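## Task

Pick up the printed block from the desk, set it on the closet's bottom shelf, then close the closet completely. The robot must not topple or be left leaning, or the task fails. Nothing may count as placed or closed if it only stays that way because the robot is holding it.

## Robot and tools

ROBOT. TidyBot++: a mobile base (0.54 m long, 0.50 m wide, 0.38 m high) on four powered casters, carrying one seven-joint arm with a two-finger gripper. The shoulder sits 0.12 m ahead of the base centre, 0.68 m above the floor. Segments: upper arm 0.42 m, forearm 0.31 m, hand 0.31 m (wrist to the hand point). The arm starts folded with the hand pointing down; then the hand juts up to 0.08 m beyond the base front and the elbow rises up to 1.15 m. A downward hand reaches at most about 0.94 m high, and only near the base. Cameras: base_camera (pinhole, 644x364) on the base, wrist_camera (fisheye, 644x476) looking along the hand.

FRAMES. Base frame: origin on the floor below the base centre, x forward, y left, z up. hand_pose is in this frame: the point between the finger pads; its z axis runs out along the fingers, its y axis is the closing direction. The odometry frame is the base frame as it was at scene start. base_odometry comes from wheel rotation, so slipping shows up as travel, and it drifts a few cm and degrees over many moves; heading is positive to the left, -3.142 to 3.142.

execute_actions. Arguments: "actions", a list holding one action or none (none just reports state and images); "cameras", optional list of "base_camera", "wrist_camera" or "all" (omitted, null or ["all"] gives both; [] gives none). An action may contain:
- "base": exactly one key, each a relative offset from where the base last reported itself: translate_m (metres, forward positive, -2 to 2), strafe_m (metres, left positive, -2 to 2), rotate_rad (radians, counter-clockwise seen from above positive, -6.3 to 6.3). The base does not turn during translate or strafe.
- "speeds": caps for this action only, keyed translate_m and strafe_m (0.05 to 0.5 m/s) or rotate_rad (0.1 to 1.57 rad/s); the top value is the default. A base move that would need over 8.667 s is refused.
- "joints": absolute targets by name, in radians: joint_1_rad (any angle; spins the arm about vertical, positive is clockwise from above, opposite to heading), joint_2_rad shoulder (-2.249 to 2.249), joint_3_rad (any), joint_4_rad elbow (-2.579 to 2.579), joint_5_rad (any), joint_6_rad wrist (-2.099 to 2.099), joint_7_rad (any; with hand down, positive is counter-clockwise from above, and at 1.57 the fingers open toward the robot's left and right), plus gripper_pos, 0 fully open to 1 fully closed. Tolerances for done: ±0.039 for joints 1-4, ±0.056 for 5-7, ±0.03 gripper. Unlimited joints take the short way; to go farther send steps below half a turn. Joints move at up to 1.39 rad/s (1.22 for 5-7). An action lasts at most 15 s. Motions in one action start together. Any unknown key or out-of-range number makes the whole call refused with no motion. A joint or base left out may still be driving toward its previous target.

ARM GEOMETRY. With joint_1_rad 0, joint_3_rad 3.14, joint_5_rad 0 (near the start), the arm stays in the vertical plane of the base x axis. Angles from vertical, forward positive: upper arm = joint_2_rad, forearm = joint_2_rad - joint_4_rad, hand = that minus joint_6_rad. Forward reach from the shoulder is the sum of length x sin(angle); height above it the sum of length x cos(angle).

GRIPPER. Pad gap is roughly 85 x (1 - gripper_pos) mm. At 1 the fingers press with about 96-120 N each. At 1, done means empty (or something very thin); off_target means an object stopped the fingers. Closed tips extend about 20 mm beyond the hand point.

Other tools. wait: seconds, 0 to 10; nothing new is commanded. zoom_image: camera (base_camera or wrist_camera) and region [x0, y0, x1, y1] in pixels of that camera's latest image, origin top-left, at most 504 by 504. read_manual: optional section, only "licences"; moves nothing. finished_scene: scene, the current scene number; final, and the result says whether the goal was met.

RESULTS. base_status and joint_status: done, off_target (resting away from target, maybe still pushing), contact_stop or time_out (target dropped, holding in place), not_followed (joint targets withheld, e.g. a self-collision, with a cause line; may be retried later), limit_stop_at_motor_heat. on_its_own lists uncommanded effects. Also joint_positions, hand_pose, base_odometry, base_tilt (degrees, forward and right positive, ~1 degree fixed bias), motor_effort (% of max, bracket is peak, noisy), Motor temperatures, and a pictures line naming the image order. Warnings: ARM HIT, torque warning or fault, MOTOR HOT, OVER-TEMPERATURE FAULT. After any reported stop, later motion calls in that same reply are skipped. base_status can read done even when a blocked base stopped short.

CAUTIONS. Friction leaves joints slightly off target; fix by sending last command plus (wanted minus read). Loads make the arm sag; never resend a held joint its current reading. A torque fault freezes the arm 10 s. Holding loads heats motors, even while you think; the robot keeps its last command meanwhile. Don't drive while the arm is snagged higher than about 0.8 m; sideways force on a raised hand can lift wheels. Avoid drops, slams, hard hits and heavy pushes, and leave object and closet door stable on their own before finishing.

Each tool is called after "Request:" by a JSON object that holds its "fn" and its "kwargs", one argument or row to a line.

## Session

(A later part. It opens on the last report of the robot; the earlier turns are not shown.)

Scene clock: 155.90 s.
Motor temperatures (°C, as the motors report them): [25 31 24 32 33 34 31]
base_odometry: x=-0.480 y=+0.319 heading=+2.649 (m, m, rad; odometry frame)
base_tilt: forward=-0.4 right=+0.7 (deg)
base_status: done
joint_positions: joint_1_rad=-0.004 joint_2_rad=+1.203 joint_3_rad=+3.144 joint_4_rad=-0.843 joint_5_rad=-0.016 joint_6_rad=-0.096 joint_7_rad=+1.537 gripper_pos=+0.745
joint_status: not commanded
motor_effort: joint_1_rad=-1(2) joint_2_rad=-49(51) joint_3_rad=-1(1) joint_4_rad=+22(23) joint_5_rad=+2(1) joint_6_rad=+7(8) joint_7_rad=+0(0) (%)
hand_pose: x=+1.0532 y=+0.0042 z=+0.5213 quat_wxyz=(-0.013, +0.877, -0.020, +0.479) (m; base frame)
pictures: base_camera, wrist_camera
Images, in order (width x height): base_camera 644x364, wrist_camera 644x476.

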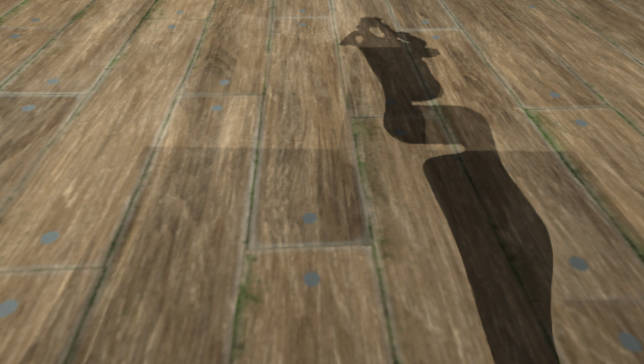

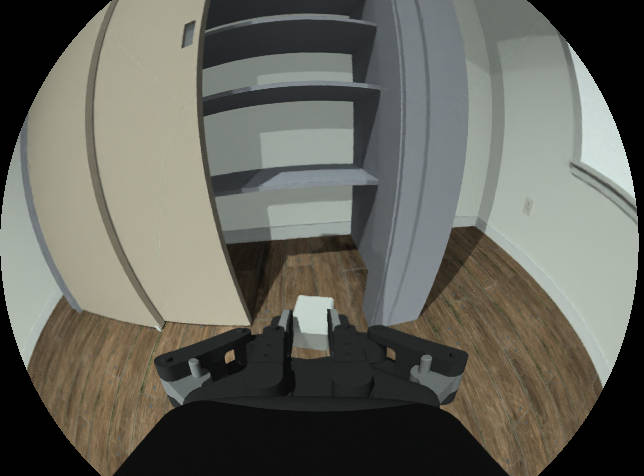

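Request:
{"fn": "execute_actions", "kwargs": {
  "actions": [
    {"base": {"translate_m": 0.5}, "speeds": {"translate_m": 0.3}}
  ]
}}

Scene clock: 163.90 s.
Motor temperatures (°C, as the motors report them): [25 32 24 32 33 34 31]
base_odometry: x=-0.920 y=+0.555 heading=+2.649 (m, m, rad; odometry frame)
base_tilt: forward=-0.4 right=+0.7 (deg)
base_status: done
joint_positions: joint_1_rad=-0.004 joint_2_rad=+1.203 joint_3_rad=+3.144 joint_4_rad=-0.843 joint_5_rad=-0.016 joint_6_rad=-0.095 joint_7_rad=+1.537 gripper_pos=+0.745
joint_status: not commanded
motor_effort: joint_1_rad=+0(2) joint_2_rad=-49(51) joint_3_rad=-1(1) joint_4_rad=+22(23) joint_5_rad=+1(1) joint_6_rad=+8(8) joint_7_rad=+0(0) (%)
hand_pose: x=+1.0533 y=+0.0042 z=+0.5214 quat_wxyz=(-0.013, +0.877, -0.020, +0.480) (m; base frame)
pictures: base_camera, wrist_camera
Images, in order (width x height): base_camera 644x364, wrist_camera 644x476.

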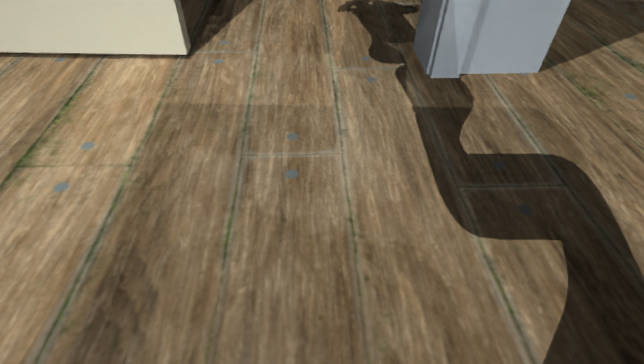

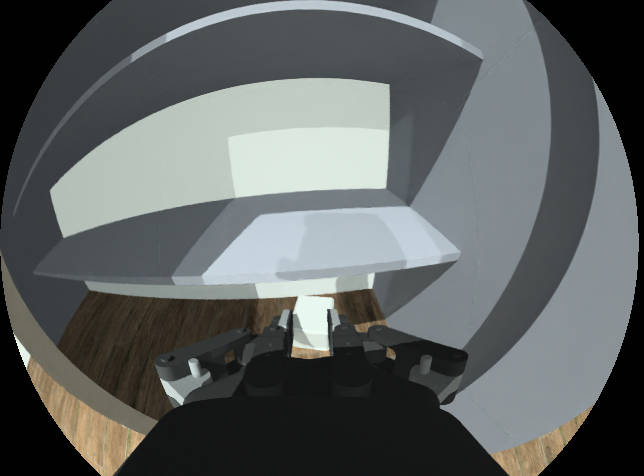

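Request:
{"fn": "execute_actions", "kwargs": {
  "actions": [
    {"base": {"translate_m": 0.3}, "speeds": {"translate_m": 0.2}}
  ],
  "cameras": []
}}

Request:
{"fn": "execute_actions", "kwargs": {
  "actions": [
    {"joints": {"joint_2_rad": 1.27, "joint_6_rad": -0.01}}
  ],
  "cameras": ["wrist_camera"]
}}

Scene clock: 170.50 s.
Motor temperatures (°C, as the motors report them): [25 32 24 32 33 34 31]
base_odometry: x=-1.185 y=+0.697 heading=+2.650 (m, m, rad; odometry frame)
base_tilt: forward=-0.4 right=+0.7 (deg)
base_status: done
joint_positions: joint_1_rad=-0.004 joint_2_rad=+1.203 joint_3_rad=+3.144 joint_4_rad=-0.843 joint_5_rad=-0.016 joint_6_rad=-0.095 joint_7_rad=+1.537 gripper_pos=+0.745
joint_status: not commanded
motor_effort: joint_1_rad=+1(1) joint_2_rad=-49(51) joint_3_rad=-1(1) joint_4_rad=+22(22) joint_5_rad=+2(1) joint_6_rad=+8(8) joint_7_rad=+0(0) (%)
hand_pose: x=+1.0533 y=+0.0042 z=+0.5214 quat_wxyz=(-0.013, +0.877, -0.020, +0.480) (m; base frame)
pictures: none
No camera images: the call's "cameras" was empty. Leave "cameras" out to get every camera's image.

Scene clock: 171.40 s.
Motor temperatures (°C, as the motors report them): [25 32 24 32 33 34 31]
base_odometry: x=-1.185 y=+0.697 heading=+2.650 (m, m, rad; odometry frame)
base_tilt: forward=-0.4 right=+0.7 (deg)
base_status: not commanded
joint_positions: joint_1_rad=-0.004 joint_2_rad=+1.256 joint_3_rad=+3.144 joint_4_rad=-0.843 joint_5_rad=-0.016 joint_6_rad=-0.026 joint_7_rad=+1.537 gripper_pos=+0.745
joint_status: all done
motor_effort: joint_1_rad=+0(1) joint_2_rad=-49(53) joint_3_rad=+0(1) joint_4_rad=+22(22) joint_5_rad=+2(1) joint_6_rad=+8(8) joint_7_rad=+0(0) (%)
hand_pose: x=+1.0554 y=+0.0039 z=+0.4899 quat_wxyz=(-0.012, +0.873, -0.020, +0.487) (m; base frame)
pictures: wrist_camera
Images, in order (width x height): wrist_camera 644x476.

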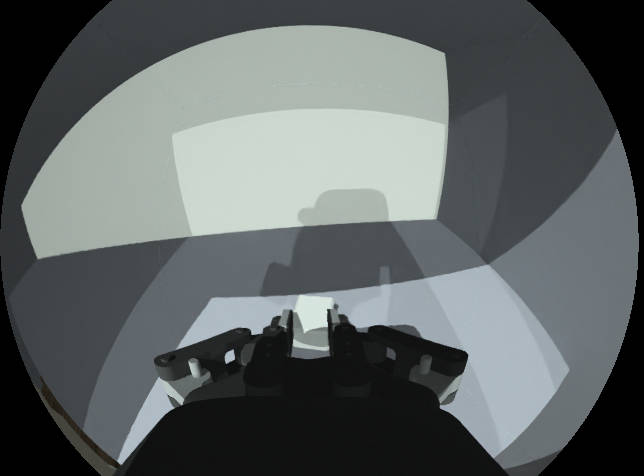

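Request:
{"fn": "execute_actions", "kwargs": {
  "actions": [
    {"joints": {"joint_2_rad": 1.33, "joint_6_rad": 0.04}}
  ],
  "cameras": []
}}

Scene clock: 173.73 s.
Motor temperatures (°C, as the motors report them): [25 32 24 32 33 34 31]
base_odometry: x=-1.185 y=+0.697 heading=+2.650 (m, m, rad; odometry frame)
base_tilt: forward=-0.4 right=+0.7 (deg)
base_status: not commanded
joint_positions: joint_1_rad=-0.004 joint_2_rad=+1.276 joint_3_rad=+3.144 joint_4_rad=-0.842 joint_5_rad=-0.016 joint_6_rad=+0.036 joint_7_rad=+1.537 gripper_pos=+0.745
joint_status: joint_2_rad off_target (ended at +1.276, target +1.330); the others done
motor_effort: joint_1_rad=+0(0) joint_2_rad=-43(50) joint_3_rad=+0(1) joint_4_rad=+17(21) joint_5_rad=+1(1) joint_6_rad=+5(8) joint_7_rad=+0(0) (%)
hand_pose: x=+1.0617 y=+0.0036 z=+0.4887 quat_wxyz=(-0.012, +0.863, -0.020, +0.506) (m; base frame)
pictures: none
No camera images: the call's "cameras" was empty. Leave "cameras" out to get every camera's image.

Request:
{"fn": "execute_actions", "kwargs": {
  "actions": [
    {"joints": {"joint_2_rad": 1.27, "gripper_pos": 0.0}}
  ],
  "cameras": []
}}

Request:
{"fn": "execute_actions", "kwargs": {
  "actions": [
    {"joints": {"joint_2_rad": 1.22}}
  ],
  "cameras": ["wrist_camera"]
}}

Scene clock: 177.77 s.
Motor temperatures (°C, as the motors report them): [25 32 24 32 33 34 31]
base_odometry: x=-1.185 y=+0.697 heading=+2.650 (m, m, rad; odometry frame)
base_tilt: forward=-0.4 right=+0.7 (deg)
base_status: not commanded
joint_positions: joint_1_rad=-0.004 joint_2_rad=+1.275 joint_3_rad=+3.144 joint_4_rad=-0.842 joint_5_rad=-0.016 joint_6_rad=+0.036 joint_7_rad=+1.537 gripper_pos=+0.000
joint_status: all done
motor_effort: joint_1_rad=-1(0) joint_2_rad=-49(50) joint_3_rad=-1(1) joint_4_rad=+21(21) joint_5_rad=+1(2) joint_6_rad=+7(8) joint_7_rad=+0(0) (%)
hand_pose: x=+1.0618 y=+0.0036 z=+0.4891 quat_wxyz=(-0.012, +0.862, -0.020, +0.506) (m; base frame)
pictures: none
No camera images: the call's "cameras" was empty. Leave "cameras" out to get every camera's image.

Scene clock: 178.70 s.
Motor temperatures (°C, as the motors report them): [25 32 24 32 33 34 31]
base_odometry: x=-1.185 y=+0.697 heading=+2.650 (m, m, rad; odometry frame)
base_tilt: forward=-0.4 right=+0.7 (deg)
base_status: not commanded
joint_positions: joint_1_rad=-0.004 joint_2_rad=+1.229 joint_3_rad=+3.144 joint_4_rad=-0.842 joint_5_rad=-0.016 joint_6_rad=+0.036 joint_7_rad=+1.537 gripper_pos=+0.000
joint_status: all done
motor_effort: joint_1_rad=+0(0) joint_2_rad=-49(51) joint_3_rad=-1(1) joint_4_rad=+21(22) joint_5_rad=+1(2) joint_6_rad=+8(8) joint_7_rad=+1(0) (%)
hand_pose: x=+1.0697 y=+0.0036 z=+0.5328 quat_wxyz=(-0.013, +0.851, -0.020, +0.525) (m; base frame)
pictures: wrist_camera
Images, in order (width x height): wrist_camera 644x476.

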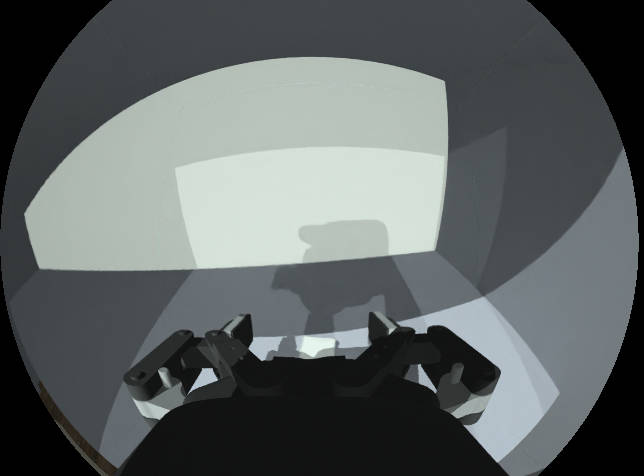

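Request:
{"fn": "execute_actions", "kwargs": {
  "actions": [
    {"base": {"translate_m": -0.55}, "speeds": {"translate_m": 0.3}}
  ],
  "cameras": ["wrist_camera"]
}}

Request:
{"fn": "execute_actions", "kwargs": {
  "actions": [
    {"base": {"rotate_rad": 0.04}, "joints": {"joint_1_rad": 0.3, "joint_2_rad": -0.1, "joint_4_rad": -2.095, "joint_6_rad": 0.425, "joint_7_rad": 0.0, "gripper_pos": 1.0}, "speeds": {"rotate_rad": 0.3}}
  ],
  "cameras": []
}}

Request:
{"fn": "execute_actions", "kwargs": {
  "actions": [
    {"base": {"strafe_m": 0.41}}
  ],
  "cameras": []
}}

Request:
{"fn": "execute_actions", "kwargs": {
  "actions": [
    {"base": {"translate_m": 0.35}, "speeds": {"translate_m": 0.3}}
  ]
}}

Scene clock: 188.97 s.
Motor temperatures (°C, as the motors report them): [25 33 24 32 33 34 31]
base_odometry: x=-0.700 y=+0.437 heading=+2.650 (m, m, rad; odometry frame)
base_tilt: forward=-0.4 right=+0.7 (deg)
base_status: done
joint_positions: joint_1_rad=-0.001 joint_2_rad=+1.229 joint_3_rad=+3.144 joint_4_rad=-0.842 joint_5_rad=-0.016 joint_6_rad=+0.036 joint_7_rad=+1.537 gripper_pos=+0.000
joint_status: not commanded
motor_effort: joint_1_rad=+0(5) joint_2_rad=-50(51) joint_3_rad=-1(2) joint_4_rad=+22(23) joint_5_rad=+1(2) joint_6_rad=+8(8) joint_7_rad=+0(0) (%)
hand_pose: x=+1.0697 y=+0.0014 z=+0.5329 quat_wxyz=(-0.012, +0.850, -0.021, +0.525) (m; base frame)
pictures: wrist_camera
Images, in order (width x height): wrist_camera 644x476.

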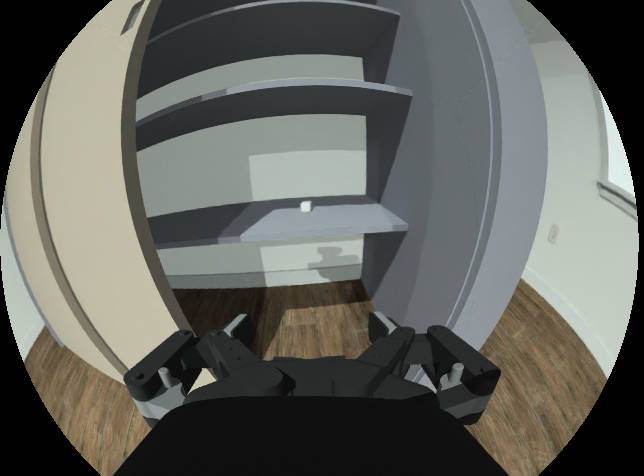

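Scene clock: 191.57 s.
Motor temperatures (°C, as the motors report them): [25 33 24 32 33 34 31]
base_odometry: x=-0.700 y=+0.437 heading=+2.690 (m, m, rad; odometry frame)
base_tilt: forward=-0.4 right=+0.7 (deg)
base_status: done
joint_positions: joint_1_rad=+0.289 joint_2_rad=-0.087 joint_3_rad=+3.143 joint_4_rad=-2.075 joint_5_rad=-0.016 joint_6_rad=+0.400 joint_7_rad=+0.034 gripper_pos=+0.999
joint_status: all done
motor_effort: joint_1_rad=+0(7) joint_2_rad=-16(51) joint_3_rad=+0(2) joint_4_rad=+23(24) joint_5_rad=+1(1) joint_6_rad=+9(9) joint_7_rad=+0(1) (%)
hand_pose: x=+0.6574 y=-0.1616 z=+0.9683 quat_wxyz=(-0.412, +0.430, -0.569, +0.567) (m; base frame)
pictures: none
No camera images: the call's "cameras" was empty. Leave "cameras" out to get every camera's image.

Scene clock: 193.73 s.
Motor temperatures (°C, as the motors report them): [25 33 24 32 33 34 31]
base_odometry: x=-0.879 y=+0.068 heading=+2.691 (m, m, rad; odometry frame)
base_tilt: forward=-0.4 right=+0.7 (deg)
base_status: done
joint_positions: joint_1_rad=+0.294 joint_2_rad=-0.087 joint_3_rad=+3.141 joint_4_rad=-2.075 joint_5_rad=-0.016 joint_6_rad=+0.401 joint_7_rad=+0.034 gripper_pos=+0.999
joint_status: not commanded
motor_effort: joint_1_rad=+0(1) joint_2_rad=-15(17) joint_3_rad=+0(2) joint_4_rad=+22(23) joint_5_rad=+2(2) joint_6_rad=+8(9) joint_7_rad=+1(0) (%)
hand_pose: x=+0.6568 y=-0.1635 z=+0.9684 quat_wxyz=(-0.411, +0.428, -0.570, +0.568) (m; base frame)
pictures: none
No camera images: the call's "cameras" was empty. Leave "cameras" out to get every camera's image.

Scene clock: 195.87 s.
Motor temperatures (°C, as the motors report them): [25 33 24 32 33 34 31]
base_odometry: x=-1.194 y=+0.220 heading=+2.691 (m, m, rad; odometry frame)
base_tilt: forward=-0.4 right=+0.7 (deg)
base_status: done
joint_positions: joint_1_rad=+0.295 joint_2_rad=-0.089 joint_3_rad=+3.141 joint_4_rad=-2.076 joint_5_rad=-0.016 joint_6_rad=+0.402 joint_7_rad=+0.034 gripper_pos=+0.999
joint_status: not commanded
motor_effort: joint_1_rad=+0(1) joint_2_rad=-15(18) joint_3_rad=+0(1) joint_4_rad=+23(24) joint_5_rad=+2(2) joint_6_rad=+8(9) joint_7_rad=+0(0) (%)
hand_pose: x=+0.6560 y=-0.1633 z=+0.9695 quat_wxyz=(-0.411, +0.428, -0.569, +0.569) (m; base frame)
pictures: base_camera, wrist_camera
Images, in order (width x height): base_camera 644x364, wrist_camera 644x476.

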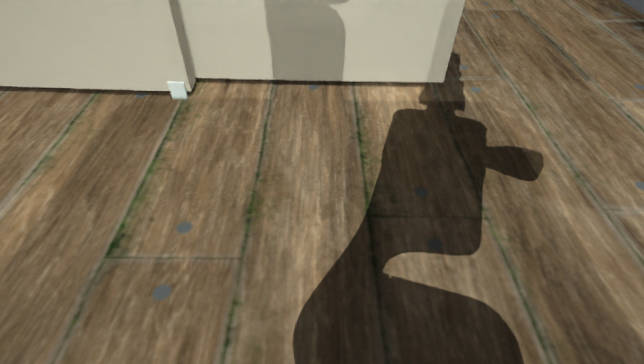

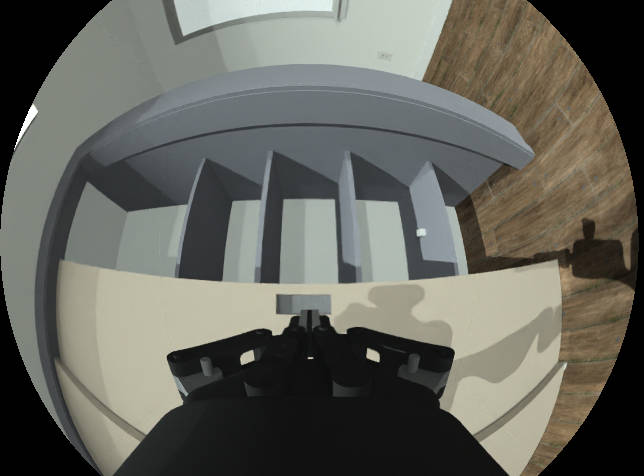

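Request:
{"fn": "execute_actions", "kwargs": {
  "actions": [
    {"base": {"translate_m": 0.11}, "speeds": {"translate_m": 0.15}}
  ],
  "cameras": ["wrist_camera"]
}}

Scene clock: 203.03 s.
Motor temperatures (°C, as the motors report them): [25 33 24 32 33 34 31]
base_odometry: x=-1.293 y=+0.268 heading=+2.691 (m, m, rad; odometry frame)
base_tilt: forward=-0.4 right=+0.7 (deg)
base_status: done
joint_positions: joint_1_rad=+0.295 joint_2_rad=-0.092 joint_3_rad=+3.141 joint_4_rad=-2.077 joint_5_rad=-0.016 joint_6_rad=+0.402 joint_7_rad=+0.034 gripper_pos=+0.999
joint_status: not commanded
motor_effort: joint_1_rad=+0(1) joint_2_rad=-15(18) joint_3_rad=+0(1) joint_4_rad=+23(24) joint_5_rad=+1(2) joint_6_rad=+8(9) joint_7_rad=+1(1) (%)
hand_pose: x=+0.6551 y=-0.1630 z=+0.9710 quat_wxyz=(-0.412, +0.427, -0.568, +0.570) (m; base frame)
pictures: wrist_camera
Images, in order (width x height): wrist_camera 644x476.

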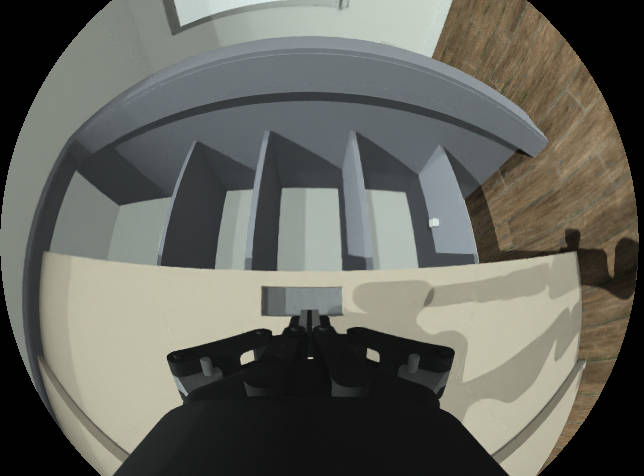

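Request:
{"fn": "execute_actions", "kwargs": {
  "actions": [
    {"base": {"strafe_m": -0.012}, "speeds": {"strafe_m": 0.05}}
  ],
  "cameras": []
}}

Request:
{"fn": "execute_actions", "kwargs": {
  "actions": [
    {"base": {"translate_m": 0.068}, "speeds": {"translate_m": 0.05}}
  ],
  "cameras": ["wrist_camera"]
}}

Scene clock: 207.27 s.
Motor temperatures (°C, as the motors report them): [25 33 24 32 33 34 31]
base_odometry: x=-1.288 y=+0.279 heading=+2.691 (m, m, rad; odometry frame)
base_tilt: forward=-0.4 right=+0.7 (deg)
base_status: done
joint_positions: joint_1_rad=+0.296 joint_2_rad=-0.092 joint_3_rad=+3.141 joint_4_rad=-2.077 joint_5_rad=-0.016 joint_6_rad=+0.403 joint_7_rad=+0.034 gripper_pos=+0.999
joint_status: not commanded
motor_effort: joint_1_rad=+0(1) joint_2_rad=-16(16) joint_3_rad=+0(1) joint_4_rad=+23(23) joint_5_rad=+1(2) joint_6_rad=+9(8) joint_7_rad=+0(1) (%)
hand_pose: x=+0.6549 y=-0.1639 z=+0.9710 quat_wxyz=(-0.411, +0.427, -0.569, +0.570) (m; base frame)
pictures: none
No camera images: the call's "cameras" was empty. Leave "cameras" out to get every camera's image.

Scene clock: 209.10 s.
Motor temperatures (°C, as the motors report them): [25 33 24 32 33 34 31]
base_odometry: x=-1.349 y=+0.309 heading=+2.691 (m, m, rad; odometry frame)
base_tilt: forward=-0.4 right=+0.7 (deg)
base_status: done
joint_positions: joint_1_rad=+0.300 joint_2_rad=-0.093 joint_3_rad=+3.141 joint_4_rad=-2.077 joint_5_rad=-0.016 joint_6_rad=+0.403 joint_7_rad=+0.034 gripper_pos=+0.999
joint_status: not commanded
motor_effort: joint_1_rad=+0(2) joint_2_rad=-15(17) joint_3_rad=+0(2) joint_4_rad=+23(23) joint_5_rad=+2(3) joint_6_rad=+8(9) joint_7_rad=+1(0) (%)
hand_pose: x=+0.6541 y=-0.1658 z=+0.9713 quat_wxyz=(-0.410, +0.426, -0.569, +0.571) (m; base frame)
pictures: wrist_camera
Images, in order (width x height): wrist_camera 644x476.

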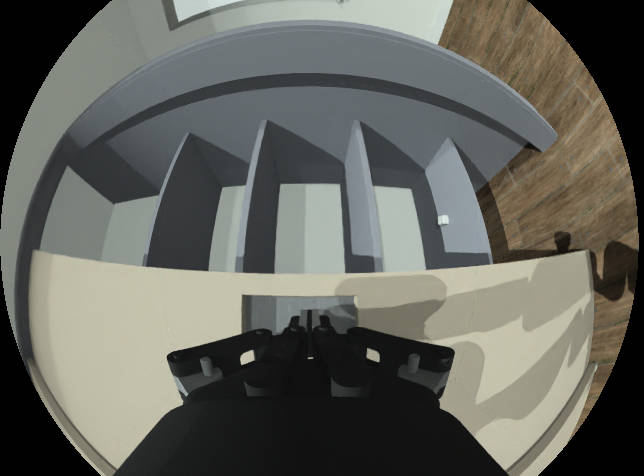

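Request:
{"fn": "execute_actions", "kwargs": {
  "actions": [
    {"base": {"strafe_m": -0.1}, "speeds": {"strafe_m": 0.08}}
  ]
}}

Scene clock: 212.47 s.
Motor temperatures (°C, as the motors report them): [25 33 24 32 33 34 31]
base_odometry: x=-1.306 y=+0.399 heading=+2.691 (m, m, rad; odometry frame)
base_tilt: forward=-0.4 right=+0.7 (deg)
base_status: done
joint_positions: joint_1_rad=+0.291 joint_2_rad=-0.100 joint_3_rad=+3.125 joint_4_rad=-2.084 joint_5_rad=-0.013 joint_6_rad=+0.403 joint_7_rad=+0.034 gripper_pos=+0.999
joint_status: not commanded
motor_effort: joint_1_rad=-1(6) joint_2_rad=-15(16) joint_3_rad=+0(7) joint_4_rad=+23(26) joint_5_rad=+1(2) joint_6_rad=+9(9) joint_7_rad=+1(1) (%)
hand_pose: x=+0.6553 y=-0.1508 z=+0.9712 quat_wxyz=(-0.417, +0.434, -0.562, +0.567) (m; base frame)
pictures: base_camera, wrist_camera
Images, in order (width x height): base_camera 644x364, wrist_camera 644x476.

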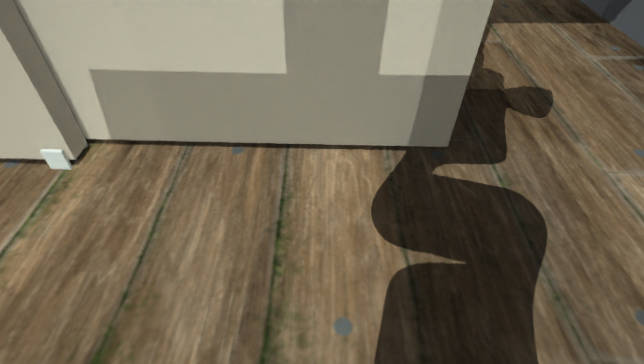

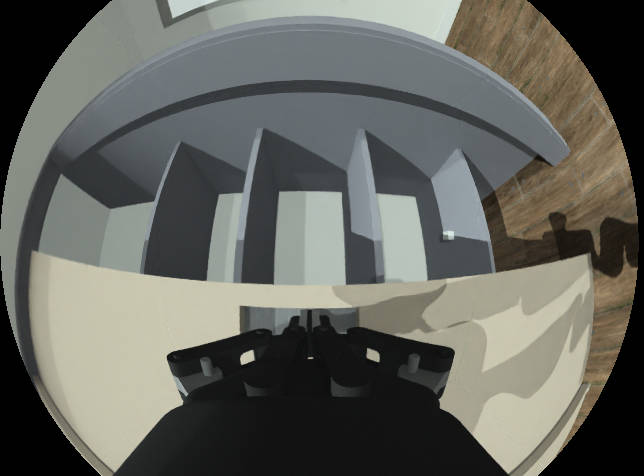

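Engaged. Continue.

Request:
{"fn": "execute_actions", "kwargs": {
  "actions": [
    {"base": {"strafe_m": -0.31}, "speeds": {"strafe_m": 0.12}}
  ]
}}

Scene clock: 216.90 s.
Motor temperatures (°C, as the motors report them): [25 32 24 32 33 34 31]
base_odometry: x=-1.171 y=+0.678 heading=+2.691 (m, m, rad; odometry frame)
base_tilt: forward=-0.4 right=+0.7 (deg)
base_status: done
joint_positions: joint_1_rad=+0.293 joint_2_rad=-0.103 joint_3_rad=+3.127 joint_4_rad=-2.094 joint_5_rad=-0.008 joint_6_rad=+0.404 joint_7_rad=+0.034 gripper_pos=+0.999
joint_status: not commanded
motor_effort: joint_1_rad=+0(9) joint_2_rad=-14(16) joint_3_rad=+0(10) joint_4_rad=+23(28) joint_5_rad=+1(2) joint_6_rad=+9(10) joint_7_rad=+0(0) (%)
hand_pose: x=+0.6527 y=-0.1520 z=+0.9669 quat_wxyz=(-0.413, +0.436, -0.564, +0.566) (m; base frame)
pictures: base_camera, wrist_camera
Images, in order (width x height): base_camera 644x364, wrist_camera 644x476.

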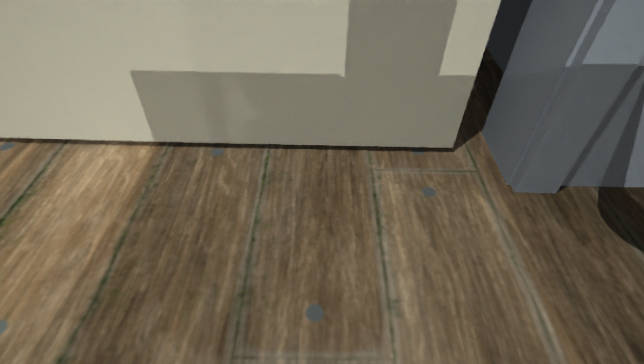

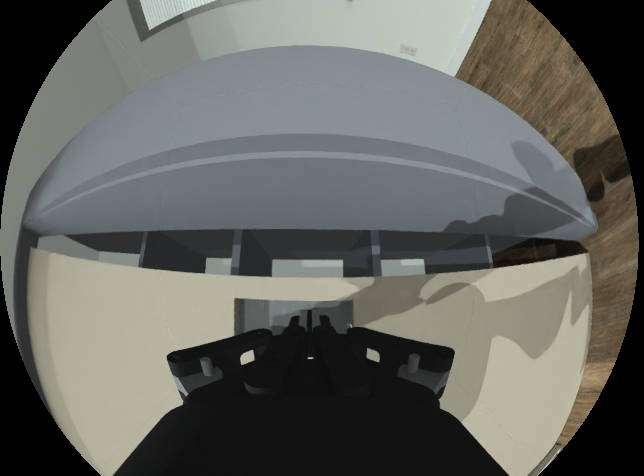

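Request:
{"fn": "execute_actions", "kwargs": {
  "actions": [
    {"base": {"strafe_m": -0.075}, "speeds": {"strafe_m": 0.06}}
  ]
}}

Scene clock: 221.23 s.
Motor temperatures (°C, as the motors report them): [25 32 24 32 33 34 31]
base_odometry: x=-1.138 y=+0.746 heading=+2.691 (m, m, rad; odometry frame)
base_tilt: forward=-0.4 right=+0.7 (deg)
base_status: done
joint_positions: joint_1_rad=+0.282 joint_2_rad=-0.109 joint_3_rad=+3.119 joint_4_rad=-2.100 joint_5_rad=-0.007 joint_6_rad=+0.404 joint_7_rad=+0.034 gripper_pos=+0.999
joint_status: not commanded
motor_effort: joint_1_rad=+8(8) joint_2_rad=-12(15) joint_3_rad=+8(9) joint_4_rad=+25(28) joint_5_rad=-1(2) joint_6_rad=+9(10) joint_7_rad=+0(1) (%)
hand_pose: x=+0.6531 y=-0.1406 z=+0.9670 quat_wxyz=(-0.419, +0.442, -0.559, +0.563) (m; base frame)
pictures: base_camera, wrist_camera
Images, in order (width x height): base_camera 644x364, wrist_camera 644x476.

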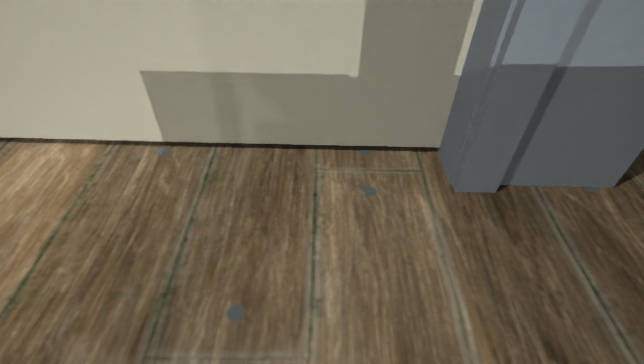

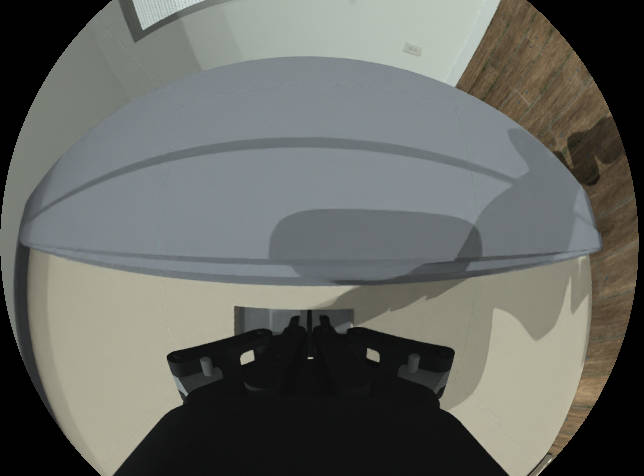

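Closed against the stop. Ease off and back away.

Request:
{"fn": "execute_actions", "kwargs": {
  "actions": [
    {"base": {"strafe_m": 0.018}, "speeds": {"strafe_m": 0.05}}
  ],
  "cameras": []
}}

Request:
{"fn": "execute_actions", "kwargs": {
  "actions": [
    {"base": {"translate_m": -0.3}}
  ]
}}

Scene clock: 225.63 s.
Motor temperatures (°C, as the motors report them): [25 32 24 32 33 34 31]
base_odometry: x=-1.146 y=+0.730 heading=+2.691 (m, m, rad; odometry frame)
base_tilt: forward=-0.4 right=+0.7 (deg)
base_status: done
joint_positions: joint_1_rad=+0.294 joint_2_rad=-0.108 joint_3_rad=+3.128 joint_4_rad=-2.100 joint_5_rad=-0.007 joint_6_rad=+0.404 joint_7_rad=+0.034 gripper_pos=+0.999
joint_status: not commanded
motor_effort: joint_1_rad=+0(4) joint_2_rad=-14(16) joint_3_rad=+0(4) joint_4_rad=+23(25) joint_5_rad=+2(1) joint_6_rad=+9(9) joint_7_rad=+0(1) (%)
hand_pose: x=+0.6503 y=-0.1520 z=+0.9666 quat_wxyz=(-0.413, +0.436, -0.564, +0.567) (m; base frame)
pictures: none
No camera images: the call's "cameras" was empty. Leave "cameras" out to get every camera's image.

Scene clock: 227.53 s.
Motor temperatures (°C, as the motors report them): [25 32 24 32 33 34 31]
base_odometry: x=-0.876 y=+0.599 heading=+2.692 (m, m, rad; odometry frame)
base_tilt: forward=-0.4 right=+0.7 (deg)
base_status: done
joint_positions: joint_1_rad=+0.294 joint_2_rad=-0.108 joint_3_rad=+3.128 joint_4_rad=-2.100 joint_5_rad=-0.007 joint_6_rad=+0.404 joint_7_rad=+0.034 gripper_pos=+0.999
joint_status: not commanded
motor_effort: joint_1_rad=+0(0) joint_2_rad=-14(17) joint_3_rad=+0(1) joint_4_rad=+22(24) joint_5_rad=+1(2) joint_6_rad=+8(9) joint_7_rad=+0(0) (%)
hand_pose: x=+0.6503 y=-0.1521 z=+0.9665 quat_wxyz=(-0.413, +0.436, -0.564, +0.567) (m; base frame)
pictures: base_camera, wrist_camera
Images, in order (width x height): base_camera 644x364, wrist_camera 644x476.

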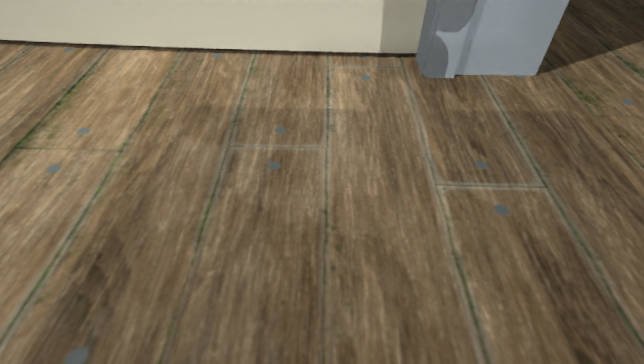

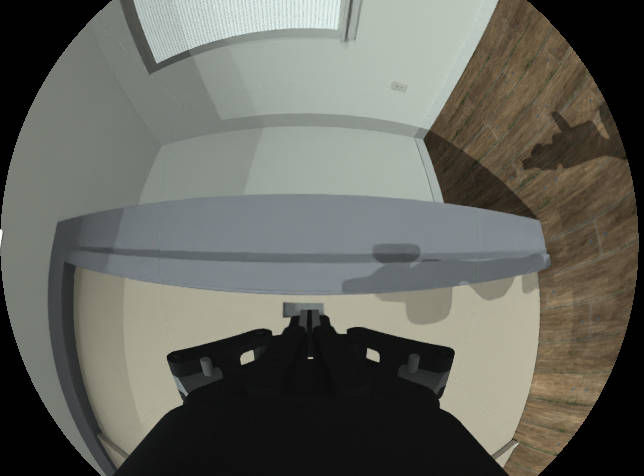

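Request:
{"fn": "finished_scene", "kwargs": {
  "scene": 2
}}

The scene is finished: the task was done.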